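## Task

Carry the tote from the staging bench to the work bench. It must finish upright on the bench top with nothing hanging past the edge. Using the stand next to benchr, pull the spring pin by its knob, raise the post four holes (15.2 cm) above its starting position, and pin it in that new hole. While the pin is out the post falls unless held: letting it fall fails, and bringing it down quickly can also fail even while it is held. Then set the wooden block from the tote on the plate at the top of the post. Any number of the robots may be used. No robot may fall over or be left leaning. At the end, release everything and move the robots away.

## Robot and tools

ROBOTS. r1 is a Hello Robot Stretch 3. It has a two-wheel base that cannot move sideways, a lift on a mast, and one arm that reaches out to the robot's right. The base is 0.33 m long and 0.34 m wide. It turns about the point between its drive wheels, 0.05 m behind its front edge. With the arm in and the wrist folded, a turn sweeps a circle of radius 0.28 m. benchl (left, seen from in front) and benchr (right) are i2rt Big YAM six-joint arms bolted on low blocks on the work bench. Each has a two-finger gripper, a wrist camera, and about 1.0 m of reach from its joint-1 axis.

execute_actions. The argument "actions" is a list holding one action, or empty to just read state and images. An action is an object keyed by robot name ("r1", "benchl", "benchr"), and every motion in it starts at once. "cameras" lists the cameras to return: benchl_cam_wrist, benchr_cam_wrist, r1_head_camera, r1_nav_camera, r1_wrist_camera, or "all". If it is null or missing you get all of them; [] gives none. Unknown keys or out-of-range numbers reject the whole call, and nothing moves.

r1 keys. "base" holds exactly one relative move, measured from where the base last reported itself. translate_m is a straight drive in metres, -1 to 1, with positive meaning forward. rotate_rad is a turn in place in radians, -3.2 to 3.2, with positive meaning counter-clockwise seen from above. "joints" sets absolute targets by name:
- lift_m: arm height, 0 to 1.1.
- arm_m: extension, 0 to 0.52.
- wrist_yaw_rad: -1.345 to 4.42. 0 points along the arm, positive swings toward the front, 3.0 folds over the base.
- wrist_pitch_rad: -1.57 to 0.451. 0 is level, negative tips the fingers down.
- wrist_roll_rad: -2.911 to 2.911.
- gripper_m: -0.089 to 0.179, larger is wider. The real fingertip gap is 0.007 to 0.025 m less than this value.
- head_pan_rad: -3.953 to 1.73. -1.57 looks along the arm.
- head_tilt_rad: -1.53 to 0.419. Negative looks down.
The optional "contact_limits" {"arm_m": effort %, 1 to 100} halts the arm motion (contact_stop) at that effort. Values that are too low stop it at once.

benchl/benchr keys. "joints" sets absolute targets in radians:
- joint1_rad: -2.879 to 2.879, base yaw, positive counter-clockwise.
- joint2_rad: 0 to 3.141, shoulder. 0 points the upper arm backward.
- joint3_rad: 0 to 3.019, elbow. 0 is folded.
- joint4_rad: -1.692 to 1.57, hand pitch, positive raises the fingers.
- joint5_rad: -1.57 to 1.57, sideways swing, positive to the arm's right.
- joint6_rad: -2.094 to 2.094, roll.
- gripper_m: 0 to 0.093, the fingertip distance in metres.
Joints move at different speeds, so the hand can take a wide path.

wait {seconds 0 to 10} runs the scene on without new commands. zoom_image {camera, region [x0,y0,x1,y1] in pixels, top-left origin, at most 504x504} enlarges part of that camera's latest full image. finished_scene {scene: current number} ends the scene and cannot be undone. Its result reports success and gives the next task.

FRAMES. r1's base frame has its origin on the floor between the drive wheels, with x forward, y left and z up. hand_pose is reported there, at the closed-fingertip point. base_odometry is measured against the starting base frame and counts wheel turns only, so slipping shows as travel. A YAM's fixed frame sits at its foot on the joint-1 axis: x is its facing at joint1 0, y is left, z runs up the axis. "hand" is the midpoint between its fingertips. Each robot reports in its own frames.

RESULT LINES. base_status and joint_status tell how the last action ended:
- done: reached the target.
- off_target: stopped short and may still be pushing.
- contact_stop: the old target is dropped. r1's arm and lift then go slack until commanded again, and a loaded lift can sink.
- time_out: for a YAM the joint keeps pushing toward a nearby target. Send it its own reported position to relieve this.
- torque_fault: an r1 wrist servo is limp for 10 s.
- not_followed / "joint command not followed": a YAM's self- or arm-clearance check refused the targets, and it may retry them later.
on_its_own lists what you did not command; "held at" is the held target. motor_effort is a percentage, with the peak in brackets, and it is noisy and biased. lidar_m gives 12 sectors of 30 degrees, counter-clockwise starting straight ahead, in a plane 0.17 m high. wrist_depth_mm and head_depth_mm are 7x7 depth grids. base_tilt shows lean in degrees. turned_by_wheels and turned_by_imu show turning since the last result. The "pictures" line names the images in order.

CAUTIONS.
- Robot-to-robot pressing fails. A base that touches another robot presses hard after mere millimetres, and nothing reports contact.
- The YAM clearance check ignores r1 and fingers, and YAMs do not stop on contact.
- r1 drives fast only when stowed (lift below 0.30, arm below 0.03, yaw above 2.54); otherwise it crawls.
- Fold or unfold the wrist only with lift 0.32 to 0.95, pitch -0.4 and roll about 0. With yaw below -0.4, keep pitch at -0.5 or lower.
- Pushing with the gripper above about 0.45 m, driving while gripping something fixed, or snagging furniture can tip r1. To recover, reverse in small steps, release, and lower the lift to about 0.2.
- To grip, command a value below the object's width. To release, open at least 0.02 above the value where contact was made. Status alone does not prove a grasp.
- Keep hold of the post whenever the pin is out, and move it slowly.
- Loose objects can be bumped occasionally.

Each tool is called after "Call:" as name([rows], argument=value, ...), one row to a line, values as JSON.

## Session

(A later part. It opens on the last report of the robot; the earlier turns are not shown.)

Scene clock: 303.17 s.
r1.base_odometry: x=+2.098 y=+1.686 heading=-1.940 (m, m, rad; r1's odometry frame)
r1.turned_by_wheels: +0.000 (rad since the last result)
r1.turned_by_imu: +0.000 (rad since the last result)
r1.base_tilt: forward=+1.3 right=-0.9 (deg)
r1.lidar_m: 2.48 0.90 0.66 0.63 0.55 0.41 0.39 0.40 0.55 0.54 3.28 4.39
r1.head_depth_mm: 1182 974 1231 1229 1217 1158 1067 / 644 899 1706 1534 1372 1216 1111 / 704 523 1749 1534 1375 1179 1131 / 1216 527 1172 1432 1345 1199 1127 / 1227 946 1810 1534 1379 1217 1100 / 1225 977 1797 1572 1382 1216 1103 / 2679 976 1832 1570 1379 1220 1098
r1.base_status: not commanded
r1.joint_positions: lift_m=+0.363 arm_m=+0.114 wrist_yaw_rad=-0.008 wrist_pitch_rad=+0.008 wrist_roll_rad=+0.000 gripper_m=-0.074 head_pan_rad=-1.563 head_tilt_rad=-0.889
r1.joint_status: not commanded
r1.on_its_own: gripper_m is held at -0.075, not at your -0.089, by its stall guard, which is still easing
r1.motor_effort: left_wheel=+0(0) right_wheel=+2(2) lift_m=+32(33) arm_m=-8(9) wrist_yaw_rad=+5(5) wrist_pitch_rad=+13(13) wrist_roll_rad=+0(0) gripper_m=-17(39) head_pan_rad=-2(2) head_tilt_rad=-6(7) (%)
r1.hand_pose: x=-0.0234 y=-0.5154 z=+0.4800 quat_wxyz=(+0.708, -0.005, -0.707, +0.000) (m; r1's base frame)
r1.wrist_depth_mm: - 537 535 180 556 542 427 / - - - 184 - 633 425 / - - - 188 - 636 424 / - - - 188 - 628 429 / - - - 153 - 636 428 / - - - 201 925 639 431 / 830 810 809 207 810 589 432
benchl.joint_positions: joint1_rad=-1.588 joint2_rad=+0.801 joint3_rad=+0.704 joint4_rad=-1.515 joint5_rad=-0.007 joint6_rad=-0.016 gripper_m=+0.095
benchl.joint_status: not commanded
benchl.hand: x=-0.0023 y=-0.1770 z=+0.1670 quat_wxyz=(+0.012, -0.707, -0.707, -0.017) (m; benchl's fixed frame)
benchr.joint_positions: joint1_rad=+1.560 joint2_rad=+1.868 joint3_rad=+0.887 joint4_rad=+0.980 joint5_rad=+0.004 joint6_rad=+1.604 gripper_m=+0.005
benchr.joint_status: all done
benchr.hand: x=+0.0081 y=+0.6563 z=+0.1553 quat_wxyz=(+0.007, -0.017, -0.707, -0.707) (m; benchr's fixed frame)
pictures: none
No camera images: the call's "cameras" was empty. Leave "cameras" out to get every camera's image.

Call:
execute_actions([
  {"r1":{"joints":{"gripper_m":0.05}}},
], cameras=[])

Call:
execute_actions([
  {"r1":{"joints":{"arm_m":0.12}}},
], cameras=[])

Call:
execute_actions([
  {"r1":{"joints":{"gripper_m":-0.089}}},
], cameras=[])

Call:
execute_actions([
  {"r1":{"joints":{"arm_m":0.113}}},
], cameras=[])

Call:
execute_actions([
  {"benchr":{"joints":{"joint2_rad":1.69,"joint3_rad":0.93,"joint4_rad":0.92}}},
], cameras=[])

Call:
execute_actions([
  {"benchr":{"joints":{"joint2_rad":1.60,"joint3_rad":0.955,"joint4_rad":0.81}}},
], cameras=["r1_wrist_camera"])

Scene clock: 318.13 s.
r1.base_odometry: x=+2.098 y=+1.686 heading=-1.940 (m, m, rad; r1's odometry frame)
r1.turned_by_wheels: +0.000 (rad since the last result)
r1.turned_by_imu: -0.002 (rad since the last result)
r1.base_tilt: forward=+1.3 right=-0.8 (deg)
r1.lidar_m: 2.47 0.90 0.66 0.63 0.55 0.40 0.39 0.40 0.55 0.54 3.27 4.37
r1.head_depth_mm: 1180 976 1239 1226 1213 1155 1072 / 648 901 1716 1521 1371 1215 1115 / 705 524 1756 1532 1367 1181 1134 / 1223 526 1172 1437 1330 1199 1126 / 1231 951 1783 1534 1373 1221 1106 / 1231 977 1798 1576 1375 1224 1096 / 2684 977 1845 1574 1376 1220 1102
r1.base_status: not commanded
r1.joint_positions: lift_m=+0.363 arm_m=+0.113 wrist_yaw_rad=-0.003 wrist_pitch_rad=+0.009 wrist_roll_rad=+0.000 gripper_m=+0.050 head_pan_rad=-1.563 head_tilt_rad=-0.889
r1.joint_status: all done
r1.motor_effort: left_wheel=+0(0) right_wheel=+0(2) lift_m=+32(33) arm_m=-2(5) wrist_yaw_rad=+1(6) wrist_pitch_rad=+13(13) wrist_roll_rad=+0(0) gripper_m=+1(80) head_pan_rad=-2(3) head_tilt_rad=-5(6) (%)
r1.hand_pose: x=-0.0221 y=-0.5146 z=+0.4802 quat_wxyz=(+0.708, -0.004, -0.707, +0.002) (m; r1's base frame)
r1.wrist_depth_mm: - 543 552 182 565 564 424 / - - - 188 - 635 428 / - - - 190 - 636 429 / - - - 190 - 644 432 / - - - 192 - 661 428 / - - - 200 900 649 433 / 834 818 812 207 797 608 438
benchl.joint_positions: joint1_rad=-1.588 joint2_rad=+0.801 joint3_rad=+0.704 joint4_rad=-1.515 joint5_rad=-0.007 joint6_rad=-0.016 gripper_m=+0.095
benchl.joint_status: not commanded
benchl.hand: x=-0.0023 y=-0.1770 z=+0.1670 quat_wxyz=(+0.012, -0.707, -0.707, -0.017) (m; benchl's fixed frame)
benchr.joint_positions: joint1_rad=+1.560 joint2_rad=+1.868 joint3_rad=+0.887 joint4_rad=+0.980 joint5_rad=+0.004 joint6_rad=+1.604 gripper_m=+0.005
benchr.joint_status: not commanded
benchr.hand: x=+0.0081 y=+0.6563 z=+0.1553 quat_wxyz=(+0.007, -0.017, -0.707, -0.707) (m; benchr's fixed frame)
pictures: none
No camera images: the call's "cameras" was empty. Leave "cameras" out to get every camera's image.

Scene clock: 318.87 s.
r1.base_odometry: x=+2.098 y=+1.686 heading=-1.940 (m, m, rad; r1's odometry frame)
r1.turned_by_wheels: +0.000 (rad since the last result)
r1.turned_by_imu: +0.000 (rad since the last result)
r1.base_tilt: forward=+1.2 right=-1.2 (deg)
r1.lidar_m: 2.47 0.90 0.66 0.63 0.55 0.40 0.39 0.40 0.55 0.55 3.28 4.39
r1.head_depth_mm: 1184 977 1232 1229 1210 1157 1066 / 647 898 1712 1519 1370 1224 1112 / 704 523 1742 1520 1376 - 1132 / 1230 527 1173 1435 1314 1204 1132 / 1231 950 1782 1533 1378 1222 1094 / 1230 974 1807 1585 1377 1223 1098 / 2687 979 1844 1582 1376 1223 1099
r1.base_status: not commanded
r1.joint_positions: lift_m=+0.363 arm_m=+0.120 wrist_yaw_rad=-0.002 wrist_pitch_rad=+0.009 wrist_roll_rad=+0.000 gripper_m=+0.050 head_pan_rad=-1.563 head_tilt_rad=-0.889
r1.joint_status: all done
r1.motor_effort: left_wheel=+0(0) right_wheel=+0(0) lift_m=+32(32) arm_m=+2(3) wrist_yaw_rad=+1(2) wrist_pitch_rad=+13(13) wrist_roll_rad=+0(0) gripper_m=+0(1) head_pan_rad=-3(2) head_tilt_rad=-5(5) (%)
r1.hand_pose: x=-0.0220 y=-0.5211 z=+0.4802 quat_wxyz=(+0.708, -0.004, -0.707, +0.002) (m; r1's base frame)
r1.wrist_depth_mm: - 533 534 175 566 554 432 / - - - 180 - 649 431 / - - - 183 - 644 431 / - - - 183 - 652 431 / - - - 185 - 648 426 / - - - 194 951 650 432 / 825 809 829 202 800 605 440
benchl.joint_positions: joint1_rad=-1.588 joint2_rad=+0.801 joint3_rad=+0.704 joint4_rad=-1.515 joint5_rad=-0.007 joint6_rad=-0.016 gripper_m=+0.095
benchl.joint_status: not commanded
benchl.hand: x=-0.0023 y=-0.1770 z=+0.1670 quat_wxyz=(+0.012, -0.707, -0.707, -0.017) (m; benchl's fixed frame)
benchr.joint_positions: joint1_rad=+1.560 joint2_rad=+1.868 joint3_rad=+0.887 joint4_rad=+0.980 joint5_rad=+0.004 joint6_rad=+1.604 gripper_m=+0.005
benchr.joint_status: not commanded
benchr.hand: x=+0.0081 y=+0.6563 z=+0.1553 quat_wxyz=(+0.007, -0.017, -0.707, -0.707) (m; benchr's fixed frame)
pictures: none
No camera images: the call's "cameras" was empty. Leave "cameras" out to get every camera's image.

Scene clock: 320.73 s.
r1.base_odometry: x=+2.098 y=+1.686 heading=-1.940 (m, m, rad; r1's odometry frame)
r1.turned_by_wheels: +0.000 (rad since the last result)
r1.turned_by_imu: +0.000 (rad since the last result)
r1.base_tilt: forward=+1.2 right=-1.0 (deg)
r1.lidar_m: 2.47 0.90 0.66 0.63 0.55 0.40 0.39 0.40 0.55 0.54 3.27 4.36
r1.head_depth_mm: 1187 973 1234 1226 1212 1156 1070 / 646 898 1714 1520 1368 1218 1107 / 706 523 1753 1537 1378 - 1133 / 1226 527 1168 1433 1345 1207 1131 / 1227 951 1779 1525 1378 1224 1100 / 1235 976 1792 1572 1369 1219 1098 / 2722 977 1817 1579 1374 1226 1098
r1.base_status: not commanded
r1.joint_positions: lift_m=+0.363 arm_m=+0.121 wrist_yaw_rad=-0.005 wrist_pitch_rad=+0.009 wrist_roll_rad=+0.000 gripper_m=-0.087 head_pan_rad=-1.563 head_tilt_rad=-0.889
r1.joint_status: all done
r1.motor_effort: left_wheel=+0(0) right_wheel=+1(2) lift_m=+32(32) arm_m=-4(5) wrist_yaw_rad=+3(5) wrist_pitch_rad=+13(13) wrist_roll_rad=+0(0) gripper_m=-42(96) head_pan_rad=-3(2) head_tilt_rad=-6(6) (%)
r1.hand_pose: x=-0.0228 y=-0.5219 z=+0.4801 quat_wxyz=(+0.708, -0.005, -0.707, +0.001) (m; r1's base frame)
r1.wrist_depth_mm: - 537 548 174 561 552 425 / - - - 179 - 634 432 / - - - 182 - 643 429 / - - - 181 - 639 427 / - - - 145 - 638 429 / - - - 192 937 649 429 / 823 812 813 201 804 610 433
benchl.joint_positions: joint1_rad=-1.588 joint2_rad=+0.801 joint3_rad=+0.704 joint4_rad=-1.515 joint5_rad=-0.007 joint6_rad=-0.016 gripper_m=+0.095
benchl.joint_status: not commanded
benchl.hand: x=-0.0023 y=-0.1770 z=+0.1670 quat_wxyz=(+0.012, -0.707, -0.707, -0.017) (m; benchl's fixed frame)
benchr.joint_positions: joint1_rad=+1.560 joint2_rad=+1.868 joint3_rad=+0.887 joint4_rad=+0.980 joint5_rad=+0.004 joint6_rad=+1.604 gripper_m=+0.005
benchr.joint_status: not commanded
benchr.hand: x=+0.0081 y=+0.6563 z=+0.1553 quat_wxyz=(+0.007, -0.017, -0.707, -0.707) (m; benchr's fixed frame)
pictures: none
No camera images: the call's "cameras" was empty. Leave "cameras" out to get every camera's image.

Scene clock: 321.67 s.
r1.base_odometry: x=+2.098 y=+1.686 heading=-1.940 (m, m, rad; r1's odometry frame)
r1.turned_by_wheels: +0.000 (rad since the last result)
r1.turned_by_imu: +0.000 (rad since the last result)
r1.base_tilt: forward=+1.3 right=-1.0 (deg)
r1.lidar_m: 2.47 0.90 0.66 0.63 0.55 0.40 0.39 0.40 0.55 0.54 3.28 4.38
r1.head_depth_mm: 1186 973 1241 1226 1212 1158 1070 / 648 900 1709 1524 1377 1217 1111 / 706 523 1758 1534 1373 1190 1133 / 1218 526 1172 1427 1335 1199 1134 / 1230 952 1796 1523 1377 1223 1092 / 1230 976 1794 1572 1384 1221 1095 / 2697 976 1825 1564 1378 1222 1099
r1.base_status: not commanded
r1.joint_positions: lift_m=+0.363 arm_m=+0.114 wrist_yaw_rad=-0.007 wrist_pitch_rad=+0.008 wrist_roll_rad=+0.000 gripper_m=-0.084 head_pan_rad=-1.563 head_tilt_rad=-0.889
r1.joint_status: all done
r1.motor_effort: left_wheel=+0(1) right_wheel=+1(2) lift_m=+32(32) arm_m=-9(15) wrist_yaw_rad=+4(5) wrist_pitch_rad=+13(13) wrist_roll_rad=+0(0) gripper_m=-40(42) head_pan_rad=-2(2) head_tilt_rad=-5(6) (%)
r1.hand_pose: x=-0.0233 y=-0.5155 z=+0.4800 quat_wxyz=(+0.708, -0.005, -0.707, +0.000) (m; r1's base frame)
r1.wrist_depth_mm: - 544 554 180 563 554 423 / - - - 185 - 627 425 / - - - 187 - 637 428 / - - - 188 - 634 429 / - - - 152 - 629 423 / - - - 200 919 651 436 / 811 818 801 208 777 607 429
benchl.joint_positions: joint1_rad=-1.588 joint2_rad=+0.801 joint3_rad=+0.704 joint4_rad=-1.515 joint5_rad=-0.007 joint6_rad=-0.016 gripper_m=+0.095
benchl.joint_status: not commanded
benchl.hand: x=-0.0023 y=-0.1770 z=+0.1670 quat_wxyz=(+0.012, -0.707, -0.707, -0.017) (m; benchl's fixed frame)
benchr.joint_positions: joint1_rad=+1.560 joint2_rad=+1.868 joint3_rad=+0.887 joint4_rad=+0.980 joint5_rad=+0.004 joint6_rad=+1.604 gripper_m=+0.005
benchr.joint_status: not commanded
benchr.hand: x=+0.0081 y=+0.6563 z=+0.1553 quat_wxyz=(+0.007, -0.017, -0.707, -0.707) (m; benchr's fixed frame)
pictures: none
No camera images: the call's "cameras" was empty. Leave "cameras" out to get every camera's image.

Scene clock: 322.47 s.
r1.base_odometry: x=+2.098 y=+1.686 heading=-1.940 (m, m, rad; r1's odometry frame)
r1.turned_by_wheels: +0.000 (rad since the last result)
r1.turned_by_imu: +0.000 (rad since the last result)
r1.base_tilt: forward=+1.3 right=-0.9 (deg)
r1.lidar_m: 2.48 0.90 0.66 0.63 0.55 0.41 0.39 0.40 0.55 0.54 3.27 4.39
r1.head_depth_mm: 1179 977 1233 1227 1217 1154 1071 / 607 894 1717 1523 1364 1216 1112 / 576 510 1762 1526 1372 1186 1130 / 1187 522 1164 1435 1339 1202 1123 / 1228 947 1791 1531 1376 1223 1097 / 1235 976 1807 1568 1367 1224 1099 / 2681 977 1840 1576 1376 1224 1101
r1.base_status: not commanded
r1.joint_positions: lift_m=+0.363 arm_m=+0.114 wrist_yaw_rad=-0.007 wrist_pitch_rad=+0.008 wrist_roll_rad=+0.000 gripper_m=-0.078 head_pan_rad=-1.563 head_tilt_rad=-0.889
r1.joint_status: not commanded
r1.on_its_own: gripper_m is held at -0.078, not at your -0.089, by its stall guard, which is still easing
r1.motor_effort: left_wheel=+0(0) right_wheel=+1(1) lift_m=+33(33) arm_m=-8(9) wrist_yaw_rad=+5(4) wrist_pitch_rad=+13(13) wrist_roll_rad=+0(0) gripper_m=-17(40) head_pan_rad=-2(3) head_tilt_rad=-6(6) (%)
r1.hand_pose: x=-0.0234 y=-0.5154 z=+0.4800 quat_wxyz=(+0.708, -0.005, -0.707, +0.000) (m; r1's base frame)
r1.wrist_depth_mm: - 538 550 180 562 552 422 / - - - 186 - 632 428 / - - - 188 - 631 427 / - - - 188 - 637 426 / - - - 153 - 632 429 / - - - 200 917 650 426 / 824 821 801 208 805 595 433
benchl.joint_positions: joint1_rad=-1.588 joint2_rad=+0.801 joint3_rad=+0.704 joint4_rad=-1.515 joint5_rad=-0.007 joint6_rad=-0.016 gripper_m=+0.095
benchl.joint_status: not commanded
benchl.hand: x=-0.0023 y=-0.1770 z=+0.1670 quat_wxyz=(+0.012, -0.707, -0.707, -0.017) (m; benchl's fixed frame)
benchr.joint_positions: joint1_rad=+1.560 joint2_rad=+1.792 joint3_rad=+0.893 joint4_rad=+0.894 joint5_rad=+0.005 joint6_rad=+1.604 gripper_m=+0.005
benchr.joint_status: all done
benchr.hand: x=+0.0083 y=+0.6550 z=+0.1851 quat_wxyz=(+0.006, -0.017, -0.708, -0.706) (m; benchr's fixed frame)
pictures: none
No camera images: the call's "cameras" was empty. Leave "cameras" out to get every camera's image.

Scene clock: 323.37 s.
r1.base_odometry: x=+2.098 y=+1.686 heading=-1.940 (m, m, rad; r1's odometry frame)
r1.turned_by_wheels: +0.000 (rad since the last result)
r1.turned_by_imu: +0.000 (rad since the last result)
r1.base_tilt: forward=+1.1 right=-0.8 (deg)
r1.lidar_m: 2.48 0.90 0.66 0.63 0.55 0.40 0.39 0.41 0.55 0.54 3.27 4.40
r1.head_depth_mm: 1177 973 1235 1227 1212 1153 1071 / 562 920 1715 1526 1380 1219 1111 / 466 569 1740 1531 1373 1179 1132 / 502 502 1169 1440 1346 1209 1130 / 1229 951 1791 1527 1377 1217 1102 / 1235 978 1798 1567 1373 1215 1096 / 2689 973 1846 1574 1381 1220 1101
r1.base_status: not commanded
r1.joint_positions: lift_m=+0.363 arm_m=+0.114 wrist_yaw_rad=-0.007 wrist_pitch_rad=+0.008 wrist_roll_rad=+0.000 gripper_m=-0.073 head_pan_rad=-1.563 head_tilt_rad=-0.889
r1.joint_status: not commanded
r1.on_its_own: gripper_m is held at -0.075, not at your -0.089, by its stall guard, which is still easing
r1.motor_effort: left_wheel=+0(0) right_wheel=+2(2) lift_m=+32(32) arm_m=-7(9) wrist_yaw_rad=+4(5) wrist_pitch_rad=+13(13) wrist_roll_rad=+0(0) gripper_m=-36(37) head_pan_rad=-2(2) head_tilt_rad=-7(6) (%)
r1.hand_pose: x=-0.0234 y=-0.5153 z=+0.4800 quat_wxyz=(+0.708, -0.005, -0.707, +0.000) (m; r1's base frame)
r1.wrist_depth_mm: - 550 554 180 566 556 420 / - - - 185 - 618 427 / - - - 184 - 629 427 / - - - 188 - 638 427 / - - - 154 - 647 428 / - - - 201 966 635 426 / 820 813 798 208 793 605 429
benchl.joint_positions: joint1_rad=-1.588 joint2_rad=+0.801 joint3_rad=+0.704 joint4_rad=-1.515 joint5_rad=-0.007 joint6_rad=-0.016 gripper_m=+0.095
benchl.joint_status: not commanded
benchl.hand: x=-0.0023 y=-0.1770 z=+0.1670 quat_wxyz=(+0.012, -0.707, -0.707, -0.017) (m; benchl's fixed frame)
benchr.joint_positions: joint1_rad=+1.559 joint2_rad=+1.719 joint3_rad=+0.911 joint4_rad=+0.784 joint5_rad=+0.005 joint6_rad=+1.607 gripper_m=+0.005
benchr.joint_status: all done
benchr.hand: x=+0.0088 y=+0.6548 z=+0.2128 quat_wxyz=(+0.007, -0.019, -0.715, -0.698) (m; benchr's fixed frame)
pictures: r1_wrist_camera
Images, in order (width x height): r1_wrist_camera 644x364.

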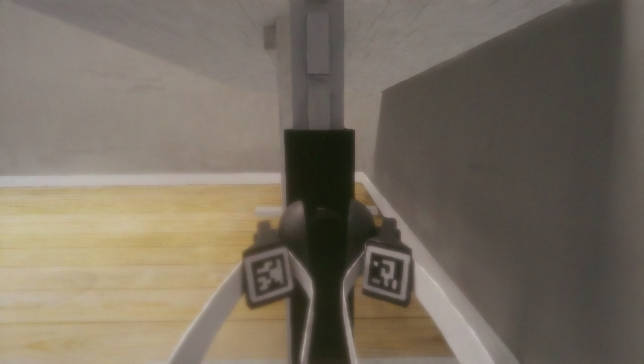

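Call:
execute_actions([
  {"benchr":{"joints":{"joint2_rad":1.57,"joint3_rad":0.97,"joint4_rad":0.81}}},
], cameras=[])

Scene clock: 327.50 s.
r1.base_odometry: x=+2.098 y=+1.686 heading=-1.940 (m, m, rad; r1's odometry frame)
r1.turned_by_wheels: +0.000 (rad since the last result)
r1.turned_by_imu: -0.001 (rad since the last result)
r1.base_tilt: forward=+1.3 right=-1.0 (deg)
r1.lidar_m: 2.48 0.90 0.66 0.63 0.55 0.40 0.39 0.40 0.55 0.54 3.27 4.39
r1.head_depth_mm: 1184 977 1237 1232 1213 1161 1065 / 562 923 1712 1525 1372 1221 1109 / 466 570 1742 1533 1375 1184 1132 / 501 503 1161 1424 1338 1210 1128 / 1226 950 1808 1524 1375 1227 1099 / 1231 975 1800 1568 1372 1219 1097 / 2716 979 1842 1584 1377 1222 1106
r1.base_status: not commanded
r1.joint_positions: lift_m=+0.363 arm_m=+0.114 wrist_yaw_rad=-0.007 wrist_pitch_rad=+0.008 wrist_roll_rad=+0.000 gripper_m=-0.053 head_pan_rad=-1.563 head_tilt_rad=-0.889
r1.joint_status: not commanded
r1.on_its_own: gripper_m is held at -0.055, not at your -0.089, by its stall guard, which is still easing
r1.motor_effort: left_wheel=+0(0) right_wheel=+1(1) lift_m=+32(32) arm_m=-6(6) wrist_yaw_rad=+4(5) wrist_pitch_rad=+13(13) wrist_roll_rad=+0(0) gripper_m=-29(31) head_pan_rad=-2(2) head_tilt_rad=-5(6) (%)
r1.hand_pose: x=-0.0234 y=-0.5151 z=+0.4800 quat_wxyz=(+0.708, -0.005, -0.707, +0.000) (m; r1's base frame)
r1.wrist_depth_mm: - 544 552 180 559 558 422 / - - - 186 - 646 428 / - - - 187 - 640 431 / - - - 188 - 642 424 / - - - 156 - 637 427 / - - - 200 926 651 428 / 805 815 809 208 801 598 429
benchl.joint_positions: joint1_rad=-1.588 joint2_rad=+0.801 joint3_rad=+0.704 joint4_rad=-1.515 joint5_rad=-0.007 joint6_rad=-0.016 gripper_m=+0.095
benchl.joint_status: not commanded
benchl.hand: x=-0.0023 y=-0.1770 z=+0.1670 quat_wxyz=(+0.012, -0.707, -0.707, -0.017) (m; benchl's fixed frame)
benchr.joint_positions: joint1_rad=+1.559 joint2_rad=+1.717 joint3_rad=+0.912 joint4_rad=+0.780 joint5_rad=+0.005 joint6_rad=+1.608 gripper_m=+0.005
benchr.joint_status: joint2_rad time_out (moved -0.002 of -0.149); the others done
benchr.on_its_own: joint2_rad reads +1.717 and still pushes toward +1.570 since a time_out
benchr.hand: x=+0.0088 y=+0.6548 z=+0.2133 quat_wxyz=(+0.007, -0.019, -0.716, -0.698) (m; benchr's fixed frame)
pictures: none
No camera images: the call's "cameras" was empty. Leave "cameras" out to get every camera's image.

Caught in hole 3. Unload and re-pull.

Call:
execute_actions([
  {"r1":{"joints":{"gripper_m":0.05}},"benchr":{"joints":{"joint2_rad":1.67,"joint3_rad":0.94,"joint4_rad":0.84}}},
], cameras=[])

Call:
execute_actions([
  {"r1":{"joints":{"arm_m":0.125}}},
], cameras=[])

Call:
execute_actions([
  {"r1":{"joints":{"gripper_m":-0.089}}},
], cameras=[])

Call:
execute_actions([
  {"r1":{"joints":{"arm_m":0.113}}},
], cameras=[])

Call:
execute_actions([
  {"benchr":{"joints":{"joint2_rad":1.60,"joint3_rad":0.955,"joint4_rad":0.81}}},
], cameras=[])

Scene clock: 335.13 s.
r1.base_odometry: x=+2.098 y=+1.686 heading=-1.940 (m, m, rad; r1's odometry frame)
r1.turned_by_wheels: +0.000 (rad since the last result)
r1.turned_by_imu: -0.001 (rad since the last result)
r1.base_tilt: forward=+1.2 right=-1.0 (deg)
r1.lidar_m: 2.47 0.90 0.66 0.63 0.55 0.41 0.39 0.40 0.55 0.54 3.29 4.38
r1.head_depth_mm: 1183 974 1230 1229 1210 1154 1071 / 564 920 1709 1526 1371 1219 1114 / 465 569 1757 1529 1371 1185 1134 / 503 504 1165 1436 1337 1204 1130 / 1236 949 1784 1534 1366 1226 1098 / 1232 982 1796 1575 1376 1222 1097 / 2666 981 1848 1560 1372 1219 1097
r1.base_status: not commanded
r1.joint_positions: lift_m=+0.363 arm_m=+0.113 wrist_yaw_rad=-0.003 wrist_pitch_rad=+0.009 wrist_roll_rad=+0.000 gripper_m=+0.050 head_pan_rad=-1.563 head_tilt_rad=-0.889
r1.joint_status: all done
r1.motor_effort: left_wheel=+0(0) right_wheel=+0(1) lift_m=+32(32) arm_m=-3(4) wrist_yaw_rad=+2(4) wrist_pitch_rad=+13(13) wrist_roll_rad=+0(0) gripper_m=+0(79) head_pan_rad=-2(2) head_tilt_rad=-6(6) (%)
r1.hand_pose: x=-0.0221 y=-0.5147 z=+0.4802 quat_wxyz=(+0.708, -0.004, -0.707, +0.002) (m; r1's base frame)
r1.wrist_depth_mm: - 539 543 183 552 560 428 / - - - 188 - 648 430 / - - - 190 - 640 428 / - - - 189 - 640 433 / - - - 191 - 645 433 / - - - 202 943 637 435 / 824 811 816 208 825 618 432
benchl.joint_positions: joint1_rad=-1.588 joint2_rad=+0.801 joint3_rad=+0.704 joint4_rad=-1.515 joint5_rad=-0.007 joint6_rad=-0.016 gripper_m=+0.095
benchl.joint_status: not commanded
benchl.hand: x=-0.0023 y=-0.1770 z=+0.1670 quat_wxyz=(+0.012, -0.707, -0.707, -0.017) (m; benchl's fixed frame)
benchr.joint_positions: joint1_rad=+1.559 joint2_rad=+1.722 joint3_rad=+0.912 joint4_rad=+0.783 joint5_rad=+0.005 joint6_rad=+1.608 gripper_m=+0.005
benchr.joint_status: joint4_rad time_out (moved +0.004 of +0.060); the others done
benchr.on_its_own: joint4_rad reads +0.783 and still pushes toward +0.840 since a time_out
benchr.hand: x=+0.0088 y=+0.6552 z=+0.2114 quat_wxyz=(+0.007, -0.019, -0.716, -0.698) (m; benchr's fixed frame)
pictures: none
No camera images: the call's "cameras" was empty. Leave "cameras" out to get every camera's image.

not run: a stop came earlier in this reply.

not run: a stop came earlier in this reply.

not run: a stop came earlier in this reply.

not run: a stop came earlier in this reply.

Call:
execute_actions([
  {"r1":{"joints":{"arm_m":0.125}}},
], cameras=[])

Call:
execute_actions([
  {"r1":{"joints":{"gripper_m":-0.089}}},
], cameras=[])

Call:
execute_actions([
  {"r1":{"joints":{"arm_m":0.113}}},
], cameras=[])

Call:
execute_actions([
  {"benchr":{"joints":{"joint2_rad":1.60,"joint3_rad":0.955,"joint4_rad":0.81}}},
], cameras=[])

Scene clock: 344.03 s.
r1.base_odometry: x=+2.098 y=+1.686 heading=-1.940 (m, m, rad; r1's odometry frame)
r1.turned_by_wheels: +0.000 (rad since the last result)
r1.turned_by_imu: -0.001 (rad since the last result)
r1.base_tilt: forward=+1.4 right=-1.1 (deg)
r1.lidar_m: 2.47 0.90 0.65 0.63 0.56 0.40 0.39 0.40 0.55 0.54 3.26 4.38
r1.head_depth_mm: 1181 973 1240 1232 1209 1154 1076 / 563 924 1722 1523 1372 1218 1113 / 465 568 1750 1518 1374 - 1132 / 503 503 1168 1431 1332 1199 1130 / 1233 950 1792 1535 1366 1222 1097 / 1236 974 1789 1580 1374 1225 1103 / 2650 976 1845 1580 1375 1218 1099
r1.base_status: not commanded
r1.joint_positions: lift_m=+0.363 arm_m=+0.125 wrist_yaw_rad=-0.002 wrist_pitch_rad=+0.009 wrist_roll_rad=+0.000 gripper_m=+0.050 head_pan_rad=-1.563 head_tilt_rad=-0.889
r1.joint_status: all done
r1.motor_effort: left_wheel=+0(0) right_wheel=+0(0) lift_m=+33(32) arm_m=+2(2) wrist_yaw_rad=+1(1) wrist_pitch_rad=+13(13) wrist_roll_rad=+0(0) gripper_m=+0(1) head_pan_rad=-2(2) head_tilt_rad=-6(6) (%)
r1.hand_pose: x=-0.0220 y=-0.5261 z=+0.4802 quat_wxyz=(+0.708, -0.004, -0.707, +0.002) (m; r1's base frame)
r1.wrist_depth_mm: - 543 553 169 548 556 433 / - - - 174 - 651 428 / - - - 178 - 642 429 / - - - 178 - 640 436 / - - - 180 - 657 434 / - - - 189 928 649 436 / 825 838 811 195 790 607 437
benchl.joint_positions: joint1_rad=-1.588 joint2_rad=+0.801 joint3_rad=+0.704 joint4_rad=-1.515 joint5_rad=-0.007 joint6_rad=-0.016 gripper_m=+0.095
benchl.joint_status: not commanded
benchl.hand: x=-0.0023 y=-0.1770 z=+0.1670 quat_wxyz=(+0.012, -0.707, -0.707, -0.017) (m; benchl's fixed frame)
benchr.joint_positions: joint1_rad=+1.559 joint2_rad=+1.722 joint3_rad=+0.912 joint4_rad=+0.783 joint5_rad=+0.005 joint6_rad=+1.608 gripper_m=+0.005
benchr.joint_status: not commanded
benchr.on_its_own: joint4_rad reads +0.783 and still pushes toward +0.840 since a time_out
benchr.hand: x=+0.0088 y=+0.6552 z=+0.2114 quat_wxyz=(+0.007, -0.019, -0.716, -0.698) (m; benchr's fixed frame)
pictures: none
No camera images: the call's "cameras" was empty. Leave "cameras" out to get every camera's image.

Scene clock: 345.90 s.
r1.base_odometry: x=+2.098 y=+1.686 heading=-1.940 (m, m, rad; r1's odometry frame)
r1.turned_by_wheels: +0.000 (rad since the last result)
r1.turned_by_imu: -0.001 (rad since the last result)
r1.base_tilt: forward=+1.2 right=-1.0 (deg)
r1.lidar_m: 2.47 0.90 0.66 0.63 0.55 0.40 0.39 0.40 0.55 0.54 3.26 4.38
r1.head_depth_mm: 1187 977 1232 1227 1205 1161 1071 / 563 924 1716 1517 1376 1220 1112 / 466 571 1753 1528 1376 - 1131 / 503 505 1169 1452 1340 1206 1132 / 1232 948 1783 1533 1374 1230 1096 / 1234 980 1805 1577 1377 1223 1097 / 2674 983 1828 1575 1367 1227 1103
r1.base_status: not commanded
r1.joint_positions: lift_m=+0.363 arm_m=+0.125 wrist_yaw_rad=+0.004 wrist_pitch_rad=+0.009 wrist_roll_rad=+0.004 gripper_m=-0.087 head_pan_rad=-1.563 head_tilt_rad=-0.889
r1.joint_status: all done
r1.motor_effort: left_wheel=-1(0) right_wheel=+5(5) lift_m=+32(32) arm_m=+3(4) wrist_yaw_rad=-4(3) wrist_pitch_rad=+13(13) wrist_roll_rad=-2(2) gripper_m=-43(96) head_pan_rad=-2(3) head_tilt_rad=-6(6) (%)
r1.hand_pose: x=-0.0204 y=-0.5259 z=+0.4801 quat_wxyz=(+0.706, -0.001, -0.708, +0.004) (m; r1's base frame)
r1.wrist_depth_mm: - 547 546 171 573 562 438 / - - - 177 - 652 428 / - - - 176 - 642 434 / - - - 177 - 660 439 / - - - 147 - 658 435 / - - - 189 949 660 435 / 831 830 809 196 803 618 440
benchl.joint_positions: joint1_rad=-1.588 joint2_rad=+0.801 joint3_rad=+0.704 joint4_rad=-1.515 joint5_rad=-0.007 joint6_rad=-0.016 gripper_m=+0.095
benchl.joint_status: not commanded
benchl.hand: x=-0.0023 y=-0.1770 z=+0.1670 quat_wxyz=(+0.012, -0.707, -0.707, -0.017) (m; benchl's fixed frame)
benchr.joint_positions: joint1_rad=+1.559 joint2_rad=+1.722 joint3_rad=+0.912 joint4_rad=+0.783 joint5_rad=+0.005 joint6_rad=+1.608 gripper_m=+0.005
benchr.joint_status: not commanded
benchr.on_its_own: joint4_rad reads +0.783 and still pushes toward +0.840 since a time_out
benchr.hand: x=+0.0088 y=+0.6552 z=+0.2114 quat_wxyz=(+0.007, -0.019, -0.716, -0.698) (m; benchr's fixed frame)
pictures: none
No camera images: the call's "cameras" was empty. Leave "cameras" out to get every camera's image.

Scene clock: 346.77 s.
r1.base_odometry: x=+2.098 y=+1.686 heading=-1.940 (m, m, rad; r1's odometry frame)
r1.turned_by_wheels: +0.000 (rad since the last result)
r1.turned_by_imu: +0.000 (rad since the last result)
r1.base_tilt: forward=+1.2 right=-1.0 (deg)
r1.lidar_m: 2.48 0.90 0.66 0.63 0.55 0.40 0.39 0.40 0.55 0.54 3.26 4.41
r1.head_depth_mm: 1181 973 1237 1225 1215 1155 1072 / 563 922 1720 1523 1376 1215 1113 / 466 570 1753 1522 1380 1188 1129 / 504 504 1167 1442 1332 1200 1126 / 1215 952 1776 1533 1381 1219 1095 / 1230 978 1797 1575 1377 1230 1093 / 2682 975 1828 1566 1379 1218 1094
r1.base_status: not commanded
r1.joint_positions: lift_m=+0.363 arm_m=+0.114 wrist_yaw_rad=-0.007 wrist_pitch_rad=+0.009 wrist_roll_rad=+0.004 gripper_m=-0.084 head_pan_rad=-1.563 head_tilt_rad=-0.889
r1.joint_status: all done
r1.motor_effort: left_wheel=+0(0) right_wheel=+1(5) lift_m=+32(32) arm_m=-8(12) wrist_yaw_rad=+5(4) wrist_pitch_rad=+13(13) wrist_roll_rad=-2(2) gripper_m=-41(44) head_pan_rad=-2(2) head_tilt_rad=-5(6) (%)
r1.hand_pose: x=-0.0233 y=-0.5154 z=+0.4801 quat_wxyz=(+0.706, -0.005, -0.708, +0.000) (m; r1's base frame)
r1.wrist_depth_mm: - 538 540 180 554 553 423 / - - - 187 - 623 423 / - - - 187 - 640 425 / - - - 188 - 636 427 / - - - 154 - 655 424 / - - - 201 939 649 427 / 830 821 805 208 805 607 433
benchl.joint_positions: joint1_rad=-1.588 joint2_rad=+0.801 joint3_rad=+0.704 joint4_rad=-1.515 joint5_rad=-0.007 joint6_rad=-0.016 gripper_m=+0.095
benchl.joint_status: not commanded
benchl.hand: x=-0.0023 y=-0.1770 z=+0.1670 quat_wxyz=(+0.012, -0.707, -0.707, -0.017) (m; benchl's fixed frame)
benchr.joint_positions: joint1_rad=+1.559 joint2_rad=+1.722 joint3_rad=+0.912 joint4_rad=+0.783 joint5_rad=+0.005 joint6_rad=+1.608 gripper_m=+0.005
benchr.joint_status: not commanded
benchr.on_its_own: joint4_rad reads +0.783 and still pushes toward +0.840 since a time_out
benchr.hand: x=+0.0088 y=+0.6552 z=+0.2114 quat_wxyz=(+0.007, -0.019, -0.716, -0.698) (m; benchr's fixed frame)
pictures: none
No camera images: the call's "cameras" was empty. Leave "cameras" out to get every camera's image.

Scene clock: 347.37 s.
r1.base_odometry: x=+2.098 y=+1.686 heading=-1.940 (m, m, rad; r1's odometry frame)
r1.turned_by_wheels: +0.000 (rad since the last result)
r1.turned_by_imu: +0.000 (rad since the last result)
r1.base_tilt: forward=+1.2 right=-1.0 (deg)
r1.lidar_m: 2.48 0.90 0.66 0.63 0.55 0.41 0.39 0.40 0.55 0.55 3.28 4.38
r1.head_depth_mm: 1184 975 1231 1226 1210 1151 1076 / 561 924 1707 1523 1380 1221 1113 / 466 570 1756 1535 1369 1180 1131 / 502 504 1171 1434 1349 1199 1132 / 1227 949 1788 1537 1382 1220 1101 / 1230 972 1797 1572 1368 1217 1098 / 2676 976 1843 1573 1379 1221 1100
r1.base_status: not commanded
r1.joint_positions: lift_m=+0.363 arm_m=+0.114 wrist_yaw_rad=-0.007 wrist_pitch_rad=+0.009 wrist_roll_rad=+0.004 gripper_m=-0.080 head_pan_rad=-1.563 head_tilt_rad=-0.889
r1.joint_status: not commanded
r1.on_its_own: gripper_m is held at -0.082, not at your -0.089, by its stall guard, which is still easing
r1.motor_effort: left_wheel=+1(1) right_wheel=+1(1) lift_m=+32(33) arm_m=-9(8) wrist_yaw_rad=+5(5) wrist_pitch_rad=+13(13) wrist_roll_rad=-2(2) gripper_m=-39(40) head_pan_rad=-3(2) head_tilt_rad=-6(5) (%)
r1.hand_pose: x=-0.0233 y=-0.5154 z=+0.4801 quat_wxyz=(+0.706, -0.005, -0.708, +0.000) (m; r1's base frame)
r1.wrist_depth_mm: - 534 554 180 566 551 424 / - - - 185 - 645 423 / - - - 186 - 635 427 / - - - 188 - 641 427 / - - - 153 - 642 429 / - - - 201 943 634 433 / 826 819 800 208 811 608 431
benchl.joint_positions: joint1_rad=-1.588 joint2_rad=+0.801 joint3_rad=+0.704 joint4_rad=-1.515 joint5_rad=-0.007 joint6_rad=-0.016 gripper_m=+0.095
benchl.joint_status: not commanded
benchl.hand: x=-0.0023 y=-0.1770 z=+0.1670 quat_wxyz=(+0.012, -0.707, -0.707, -0.017) (m; benchl's fixed frame)
benchr.joint_positions: joint1_rad=+1.559 joint2_rad=+1.720 joint3_rad=+0.912 joint4_rad=+0.783 joint5_rad=+0.005 joint6_rad=+1.608 gripper_m=+0.005
benchr.joint_status: all done
benchr.hand: x=+0.0088 y=+0.6551 z=+0.2126 quat_wxyz=(+0.007, -0.019, -0.715, -0.698) (m; benchr's fixed frame)
pictures: none
No camera images: the call's "cameras" was empty. Leave "cameras" out to get every camera's image.

Call:
execute_actions([
  {"r1":{"joints":{"gripper_m":0.05,"arm_m":0.122}},"benchr":{"joints":{"joint2_rad":1.69,"joint3_rad":0.93,"joint4_rad":0.80}}},
], cameras=[])

Call:
execute_actions([
  {"r1":{"joints":{"gripper_m":-0.089}}},
], cameras=[])

Call:
execute_actions([
  {"r1":{"joints":{"arm_m":0.112}}},
], cameras=[])

Call:
execute_actions([
  {"benchr":{"joints":{"joint2_rad":1.60,"joint3_rad":0.955,"joint4_rad":0.81}}},
], cameras=["r1_head_camera","benchr_cam_wrist"])

Scene clock: 355.83 s.
r1.base_odometry: x=+2.098 y=+1.686 heading=-1.940 (m, m, rad; r1's odometry frame)
r1.turned_by_wheels: +0.000 (rad since the last result)
r1.turned_by_imu: -0.001 (rad since the last result)
r1.base_tilt: forward=+1.2 right=-1.0 (deg)
r1.lidar_m: 2.48 0.90 0.65 0.63 0.55 0.40 0.39 0.40 0.55 0.54 3.27 4.39
r1.head_depth_mm: 1181 973 1236 1230 1214 1159 1074 / 563 924 1718 1534 1371 1214 1114 / 469 493 1745 1531 1368 - 1133 / 507 507 1171 1438 1330 1199 1132 / 1229 951 1790 1536 1374 1221 1096 / 1227 975 1793 1570 1377 1219 1102 / 2678 980 1854 1591 1377 1220 1099
r1.base_status: not commanded
r1.joint_positions: lift_m=+0.363 arm_m=+0.122 wrist_yaw_rad=-0.002 wrist_pitch_rad=+0.008 wrist_roll_rad=+0.004 gripper_m=+0.050 head_pan_rad=-1.563 head_tilt_rad=-0.889
r1.joint_status: all done
r1.motor_effort: left_wheel=+1(1) right_wheel=-1(4) lift_m=+32(33) arm_m=+2(9) wrist_yaw_rad=+2(7) wrist_pitch_rad=+13(13) wrist_roll_rad=-2(2) gripper_m=+1(83) head_pan_rad=-2(3) head_tilt_rad=-6(6) (%)
r1.hand_pose: x=-0.0221 y=-0.5231 z=+0.4800 quat_wxyz=(+0.706, -0.004, -0.708, +0.002) (m; r1's base frame)
r1.wrist_depth_mm: - 545 545 173 565 560 432 / - - - 179 - 650 430 / - - - 181 - 640 429 / - - - 181 - 654 430 / - - - 181 - 654 437 / - - - 191 944 654 438 / 811 834 816 200 801 612 436
benchl.joint_positions: joint1_rad=-1.588 joint2_rad=+0.801 joint3_rad=+0.704 joint4_rad=-1.515 joint5_rad=-0.007 joint6_rad=-0.016 gripper_m=+0.095
benchl.joint_status: not commanded
benchl.hand: x=-0.0023 y=-0.1770 z=+0.1670 quat_wxyz=(+0.012, -0.707, -0.707, -0.017) (m; benchl's fixed frame)
benchr.joint_positions: joint1_rad=+1.559 joint2_rad=+1.726 joint3_rad=+0.912 joint4_rad=+0.783 joint5_rad=+0.005 joint6_rad=+1.608 gripper_m=+0.005
benchr.joint_status: all done
benchr.hand: x=+0.0088 y=+0.6555 z=+0.2088 quat_wxyz=(+0.007, -0.019, -0.718, -0.696) (m; benchr's fixed frame)
pictures: none
No camera images: the call's "cameras" was empty. Leave "cameras" out to get every camera's image.

Scene clock: 357.70 s.
r1.base_odometry: x=+2.098 y=+1.686 heading=-1.940 (m, m, rad; r1's odometry frame)
r1.turned_by_wheels: +0.000 (rad since the last result)
r1.turned_by_imu: -0.001 (rad since the last result)
r1.base_tilt: forward=+1.1 right=-0.9 (deg)
r1.lidar_m: 2.47 0.90 0.66 0.63 0.55 0.41 0.39 0.40 0.55 0.54 3.26 4.39
r1.head_depth_mm: 1188 979 1231 1226 1205 1160 1070 / 565 925 1714 1526 1379 1221 1109 / 469 492 1742 1531 1367 - 1128 / 508 507 1172 1465 1338 1200 1127 / 1234 948 1800 1536 1379 1223 1102 / 1234 977 1788 1578 1375 1221 1103 / 2700 978 1839 1569 1371 1221 1100
r1.base_status: not commanded
r1.joint_positions: lift_m=+0.363 arm_m=+0.122 wrist_yaw_rad=+0.001 wrist_pitch_rad=+0.007 wrist_roll_rad=+0.004 gripper_m=-0.087 head_pan_rad=-1.563 head_tilt_rad=-0.889
r1.joint_status: all done
r1.motor_effort: left_wheel=+0(0) right_wheel=+4(4) lift_m=+32(32) arm_m=+2(2) wrist_yaw_rad=+0(2) wrist_pitch_rad=+14(14) wrist_roll_rad=-2(2) gripper_m=-44(96) head_pan_rad=-3(2) head_tilt_rad=-6(6) (%)
r1.hand_pose: x=-0.0212 y=-0.5231 z=+0.4798 quat_wxyz=(+0.706, -0.002, -0.708, +0.003) (m; r1's base frame)
r1.wrist_depth_mm: - 537 548 173 565 574 430 / - - - 178 - 634 432 / - - - 176 - 659 431 / - - - 179 - 637 434 / - - - 149 - 650 435 / - - - 191 929 648 435 / 806 801 804 199 798 609 438
benchl.joint_positions: joint1_rad=-1.588 joint2_rad=+0.801 joint3_rad=+0.704 joint4_rad=-1.515 joint5_rad=-0.007 joint6_rad=-0.016 gripper_m=+0.095
benchl.joint_status: not commanded
benchl.hand: x=-0.0023 y=-0.1770 z=+0.1670 quat_wxyz=(+0.012, -0.707, -0.707, -0.017) (m; benchl's fixed frame)
benchr.joint_positions: joint1_rad=+1.559 joint2_rad=+1.726 joint3_rad=+0.912 joint4_rad=+0.783 joint5_rad=+0.005 joint6_rad=+1.608 gripper_m=+0.005
benchr.joint_status: not commanded
benchr.hand: x=+0.0088 y=+0.6555 z=+0.2088 quat_wxyz=(+0.007, -0.019, -0.718, -0.696) (m; benchr's fixed frame)
pictures: none
No camera images: the call's "cameras" was empty. Leave "cameras" out to get every camera's image.

Scene clock: 358.67 s.
r1.base_odometry: x=+2.098 y=+1.686 heading=-1.940 (m, m, rad; r1's odometry frame)
r1.turned_by_wheels: +0.000 (rad since the last result)
r1.turned_by_imu: +0.000 (rad since the last result)
r1.base_tilt: forward=+1.3 right=-0.9 (deg)
r1.lidar_m: 2.48 0.90 0.65 0.63 0.55 0.40 0.39 0.40 0.55 0.54 3.25 4.39
r1.head_depth_mm: 1180 974 1227 1225 1206 1160 1073 / 574 924 1720 1526 1373 1228 1113 / 483 504 1749 1523 1365 1180 1126 / 524 520 1169 1445 1338 1205 1127 / 1224 952 1793 1540 1376 1211 1093 / 1223 981 1788 1584 1381 1228 1103 / 2681 980 1824 1587 1379 1226 1103
r1.base_status: not commanded
r1.joint_positions: lift_m=+0.363 arm_m=+0.113 wrist_yaw_rad=-0.007 wrist_pitch_rad=+0.007 wrist_roll_rad=+0.004 gripper_m=-0.084 head_pan_rad=-1.563 head_tilt_rad=-0.889
r1.joint_status: all done
r1.motor_effort: left_wheel=+0(0) right_wheel=+1(4) lift_m=+33(32) arm_m=-9(9) wrist_yaw_rad=+4(6) wrist_pitch_rad=+14(15) wrist_roll_rad=-2(2) gripper_m=-40(44) head_pan_rad=-2(3) head_tilt_rad=-5(5) (%)
r1.hand_pose: x=-0.0234 y=-0.5144 z=+0.4796 quat_wxyz=(+0.706, -0.005, -0.708, -0.001) (m; r1's base frame)
r1.wrist_depth_mm: - 548 557 181 575 542 426 / - - - 187 - 623 431 / - - - 185 - 629 423 / - - - 189 - 646 425 / - - - 154 - 647 427 / - - - 202 922 646 432 / 832 822 821 209 793 607 435
benchl.joint_positions: joint1_rad=-1.588 joint2_rad=+0.801 joint3_rad=+0.704 joint4_rad=-1.515 joint5_rad=-0.007 joint6_rad=-0.016 gripper_m=+0.095
benchl.joint_status: not commanded
benchl.hand: x=-0.0023 y=-0.1770 z=+0.1670 quat_wxyz=(+0.012, -0.707, -0.707, -0.017) (m; benchl's fixed frame)
benchr.joint_positions: joint1_rad=+1.559 joint2_rad=+1.735 joint3_rad=+0.912 joint4_rad=+0.783 joint5_rad=+0.005 joint6_rad=+1.612 gripper_m=+0.006
benchr.joint_status: not commanded
benchr.hand: x=+0.0088 y=+0.6562 z=+0.2030 quat_wxyz=(+0.008, -0.021, -0.721, -0.693) (m; benchr's fixed frame)
pictures: none
No camera images: the call's "cameras" was empty. Leave "cameras" out to get every camera's image.

Scene clock: 359.43 s.
r1.base_odometry: x=+2.098 y=+1.686 heading=-1.940 (m, m, rad; r1's odometry frame)
r1.turned_by_wheels: +0.000 (rad since the last result)
r1.turned_by_imu: +0.000 (rad since the last result)
r1.base_tilt: forward=+1.3 right=-0.9 (deg)
r1.lidar_m: 2.47 0.90 0.66 0.63 0.55 0.40 0.39 0.40 0.55 0.54 3.27 4.38
r1.head_depth_mm: 1180 976 1230 1224 1218 1159 1068 / 562 922 1716 1523 1376 1217 1113 / 466 568 1750 1528 1368 1177 1130 / 501 504 1168 1435 1338 1205 1127 / 1222 946 1793 1533 1387 1218 1101 / 1239 976 1794 1577 1373 1222 1100 / 2674 973 1832 1566 1382 1224 1098
r1.base_status: not commanded
r1.joint_positions: lift_m=+0.363 arm_m=+0.113 wrist_yaw_rad=-0.008 wrist_pitch_rad=+0.006 wrist_roll_rad=+0.004 gripper_m=-0.078 head_pan_rad=-1.563 head_tilt_rad=-0.889
r1.joint_status: not commanded
r1.on_its_own: gripper_m is held at -0.078, not at your -0.089, by its stall guard, which is still easing
r1.motor_effort: left_wheel=+0(0) right_wheel=+1(1) lift_m=+32(33) arm_m=-7(9) wrist_yaw_rad=+5(5) wrist_pitch_rad=+14(15) wrist_roll_rad=-2(2) gripper_m=-17(41) head_pan_rad=-2(3) head_tilt_rad=-6(5) (%)
r1.hand_pose: x=-0.0234 y=-0.5142 z=+0.4795 quat_wxyz=(+0.706, -0.005, -0.708, -0.001) (m; r1's base frame)
r1.wrist_depth_mm: - 547 555 181 564 548 419 / - - - 186 - 631 423 / - - - 186 - 635 429 / - - - 190 - 640 430 / - - - 155 - 638 432 / - - - 202 915 644 430 / 818 817 816 208 798 605 431
benchl.joint_positions: joint1_rad=-1.588 joint2_rad=+0.801 joint3_rad=+0.704 joint4_rad=-1.515 joint5_rad=-0.007 joint6_rad=-0.016 gripper_m=+0.095
benchl.joint_status: not commanded
benchl.hand: x=-0.0023 y=-0.1770 z=+0.1670 quat_wxyz=(+0.012, -0.707, -0.707, -0.017) (m; benchl's fixed frame)
benchr.joint_positions: joint1_rad=+1.559 joint2_rad=+1.718 joint3_rad=+0.912 joint4_rad=+0.781 joint5_rad=+0.005 joint6_rad=+1.610 gripper_m=+0.006
benchr.joint_status: all done
benchr.hand: x=+0.0088 y=+0.6549 z=+0.2129 quat_wxyz=(+0.008, -0.020, -0.716, -0.698) (m; benchr's fixed frame)
pictures: benchr_cam_wrist, r1_head_camera (sideways: a quarter turn clockwise sets it upright)
Images, in order (width x height): benchr_cam_wrist 616x616, r1_head_camera 896x504.

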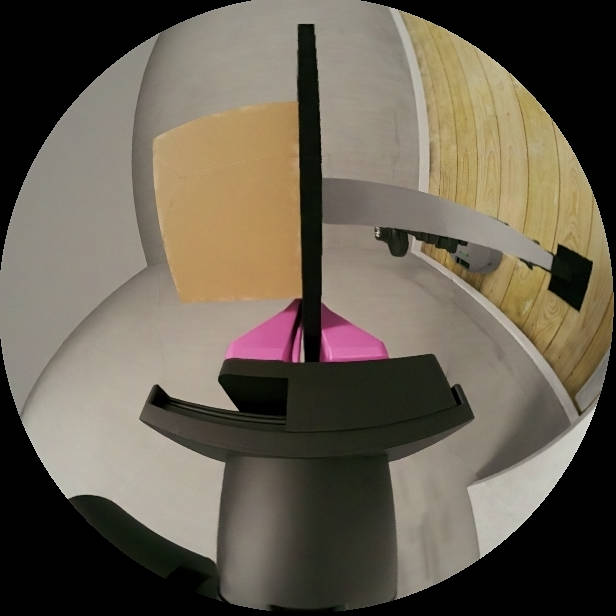

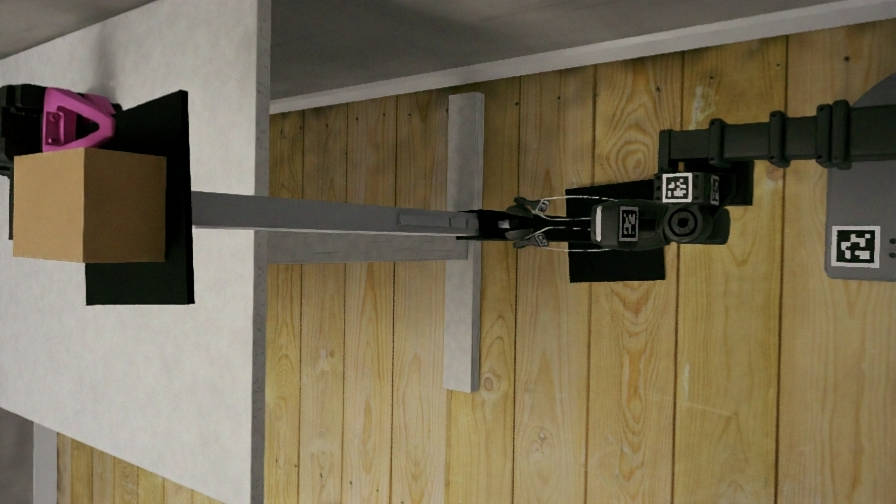

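Call:
execute_actions([
  {"r1":{"joints":{"gripper_m":0.08}}},
], cameras=[])

Call:
execute_actions([
  {"r1":{"joints":{"arm_m":0}},"benchr":{"joints":{"joint2_rad":1.70,"joint3_rad":0.93,"joint4_rad":0.80}}},
], cameras=[])

Call:
execute_actions([
  {"r1":{"joints":{"lift_m":0.52}}},
], cameras=["r1_wrist_camera"])

Scene clock: 367.90 s.
r1.base_odometry: x=+2.098 y=+1.686 heading=-1.940 (m, m, rad; r1's odometry frame)
r1.turned_by_wheels: +0.000 (rad since the last result)
r1.turned_by_imu: -0.002 (rad since the last result)
r1.base_tilt: forward=+1.4 right=-1.0 (deg)
r1.lidar_m: 2.47 0.90 0.65 0.63 0.55 0.40 0.39 0.40 0.55 0.54 3.26 4.39
r1.head_depth_mm: 1189 975 1235 1231 1206 1156 1071 / 564 926 1728 1528 1375 1215 1115 / 464 571 1766 1529 1370 1182 1131 / 502 503 1166 1430 1315 1205 1135 / 1232 952 1786 1530 1381 1219 1097 / 1233 977 1804 1579 1377 1229 1103 / 2675 978 1841 1578 1375 1217 1097
r1.base_status: not commanded
r1.joint_positions: lift_m=+0.363 arm_m=+0.112 wrist_yaw_rad=-0.003 wrist_pitch_rad=+0.008 wrist_roll_rad=+0.004 gripper_m=+0.080 head_pan_rad=-1.563 head_tilt_rad=-0.889
r1.joint_status: all done
r1.motor_effort: left_wheel=+0(0) right_wheel=+0(1) lift_m=+33(33) arm_m=-2(5) wrist_yaw_rad=+2(4) wrist_pitch_rad=+14(14) wrist_roll_rad=-2(2) gripper_m=+0(81) head_pan_rad=-3(3) head_tilt_rad=-5(6) (%)
r1.hand_pose: x=-0.0221 y=-0.5137 z=+0.4799 quat_wxyz=(+0.706, -0.003, -0.708, +0.002) (m; r1's base frame)
r1.wrist_depth_mm: - 534 547 183 562 552 426 / - - - 188 - 642 428 / - - - 190 - 643 430 / - - - 188 - 643 434 / - - - 192 - 646 432 / - - - 203 - 605 436 / 837 810 801 210 809 689 434
benchl.joint_positions: joint1_rad=-1.588 joint2_rad=+0.801 joint3_rad=+0.704 joint4_rad=-1.515 joint5_rad=-0.007 joint6_rad=-0.016 gripper_m=+0.095
benchl.joint_status: not commanded
benchl.hand: x=-0.0023 y=-0.1770 z=+0.1670 quat_wxyz=(+0.012, -0.707, -0.707, -0.017) (m; benchl's fixed frame)
benchr.joint_positions: joint1_rad=+1.559 joint2_rad=+1.718 joint3_rad=+0.912 joint4_rad=+0.781 joint5_rad=+0.005 joint6_rad=+1.610 gripper_m=+0.006
benchr.joint_status: not commanded
benchr.hand: x=+0.0088 y=+0.6549 z=+0.2129 quat_wxyz=(+0.008, -0.020, -0.716, -0.698) (m; benchr's fixed frame)
pictures: none
No camera images: the call's "cameras" was empty. Leave "cameras" out to get every camera's image.

Scene clock: 369.97 s.
r1.base_odometry: x=+2.098 y=+1.686 heading=-1.940 (m, m, rad; r1's odometry frame)
r1.turned_by_wheels: +0.000 (rad since the last result)
r1.turned_by_imu: +0.000 (rad since the last result)
r1.base_tilt: forward=+1.2 right=-1.0 (deg)
r1.lidar_m: 2.47 0.90 0.66 0.63 0.55 0.40 0.39 0.40 0.55 0.54 3.27 4.40
r1.head_depth_mm: 1184 973 1231 1230 1205 1157 1070 / 564 923 1711 1532 1387 1219 1117 / 469 491 1776 1527 1381 1229 - / 507 508 1172 1439 1291 1246 1125 / 1230 954 1809 1533 1377 1218 1100 / 1232 981 1789 1572 1377 1222 1104 / 2675 979 1831 1569 1376 1219 1097
r1.base_status: not commanded
r1.joint_positions: lift_m=+0.363 arm_m=+0.000 wrist_yaw_rad=-0.001 wrist_pitch_rad=+0.008 wrist_roll_rad=+0.004 gripper_m=+0.080 head_pan_rad=-1.563 head_tilt_rad=-0.889
r1.joint_status: all done
r1.motor_effort: left_wheel=+0(0) right_wheel=+0(0) lift_m=+33(32) arm_m=-3(4) wrist_yaw_rad=+2(2) wrist_pitch_rad=+14(14) wrist_roll_rad=-2(2) gripper_m=+0(0) head_pan_rad=-2(3) head_tilt_rad=-6(5) (%)
r1.hand_pose: x=-0.0218 y=-0.4017 z=+0.4799 quat_wxyz=(+0.706, -0.003, -0.708, +0.002) (m; r1's base frame)
r1.wrist_depth_mm: - 532 542 498 556 565 429 / - - - 638 - 632 429 / - - - 656 - 649 432 / - - - 675 - 636 433 / - - - 691 - 642 429 / - - - 707 - 609 433 / 834 817 746 716 755 702 430
benchl.joint_positions: joint1_rad=-1.588 joint2_rad=+0.801 joint3_rad=+0.704 joint4_rad=-1.515 joint5_rad=-0.007 joint6_rad=-0.016 gripper_m=+0.095
benchl.joint_status: not commanded
benchl.hand: x=-0.0023 y=-0.1770 z=+0.1670 quat_wxyz=(+0.012, -0.707, -0.707, -0.017) (m; benchl's fixed frame)
benchr.joint_positions: joint1_rad=+1.559 joint2_rad=+1.725 joint3_rad=+0.912 joint4_rad=+0.780 joint5_rad=+0.005 joint6_rad=+1.610 gripper_m=+0.006
benchr.joint_status: all done
benchr.hand: x=+0.0088 y=+0.6555 z=+0.2084 quat_wxyz=(+0.008, -0.020, -0.719, -0.695) (m; benchr's fixed frame)
pictures: none
No camera images: the call's "cameras" was empty. Leave "cameras" out to get every camera's image.

Scene clock: 372.23 s.
r1.base_odometry: x=+2.098 y=+1.686 heading=-1.940 (m, m, rad; r1's odometry frame)
r1.turned_by_wheels: +0.000 (rad since the last result)
r1.turned_by_imu: +0.000 (rad since the last result)
r1.base_tilt: forward=+1.4 right=-1.1 (deg)
r1.lidar_m: 2.47 0.90 0.65 0.63 0.55 0.41 0.39 0.40 0.55 0.54 3.28 4.39
r1.head_depth_mm: 1185 977 1226 1229 1209 1154 1074 / 565 922 1721 1539 1374 1244 - / 469 491 1752 1530 1360 1239 - / 508 506 1173 1437 1319 1213 1128 / 1230 948 1800 1531 1380 1217 1098 / 1225 981 1792 1586 1369 1223 1097 / 2706 976 1849 1570 1376 1222 1101
r1.base_status: not commanded
r1.joint_positions: lift_m=+0.520 arm_m=+0.000 wrist_yaw_rad=-0.001 wrist_pitch_rad=+0.009 wrist_roll_rad=+0.004 gripper_m=+0.080 head_pan_rad=-1.563 head_tilt_rad=-0.889
r1.joint_status: all done
r1.motor_effort: left_wheel=+0(0) right_wheel=+0(0) lift_m=+49(50) arm_m=-2(3) wrist_yaw_rad=+1(1) wrist_pitch_rad=+13(14) wrist_roll_rad=-2(2) gripper_m=+0(0) head_pan_rad=-2(2) head_tilt_rad=-6(6) (%)
r1.hand_pose: x=-0.0218 y=-0.4017 z=+0.6365 quat_wxyz=(+0.706, -0.003, -0.708, +0.002) (m; r1's base frame)
r1.wrist_depth_mm: - - - 867 - 629 433 / - - - 903 - 643 436 / - - - 532 - 603 433 / - - - 669 - 640 432 / - - - 687 - 662 435 / - - - 715 - 602 438 / - - - 943 - 721 440
benchl.joint_positions: joint1_rad=-1.588 joint2_rad=+0.801 joint3_rad=+0.704 joint4_rad=-1.515 joint5_rad=-0.007 joint6_rad=-0.016 gripper_m=+0.095
benchl.joint_status: not commanded
benchl.hand: x=-0.0023 y=-0.1770 z=+0.1670 quat_wxyz=(+0.012, -0.707, -0.707, -0.017) (m; benchl's fixed frame)
benchr.joint_positions: joint1_rad=+1.559 joint2_rad=+1.725 joint3_rad=+0.912 joint4_rad=+0.780 joint5_rad=+0.005 joint6_rad=+1.610 gripper_m=+0.006
benchr.joint_status: not commanded
benchr.hand: x=+0.0088 y=+0.6555 z=+0.2084 quat_wxyz=(+0.008, -0.020, -0.719, -0.695) (m; benchr's fixed frame)
pictures: r1_wrist_camera
Images, in order (width x height): r1_wrist_camera 644x364.

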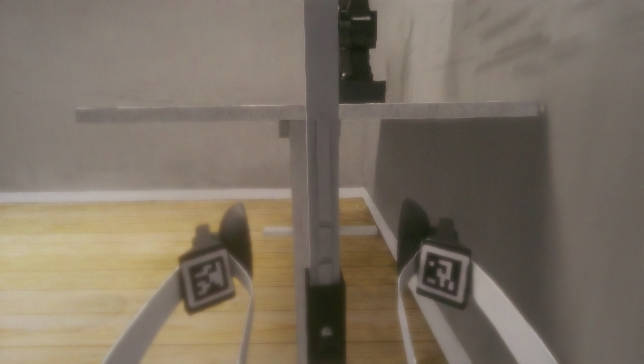

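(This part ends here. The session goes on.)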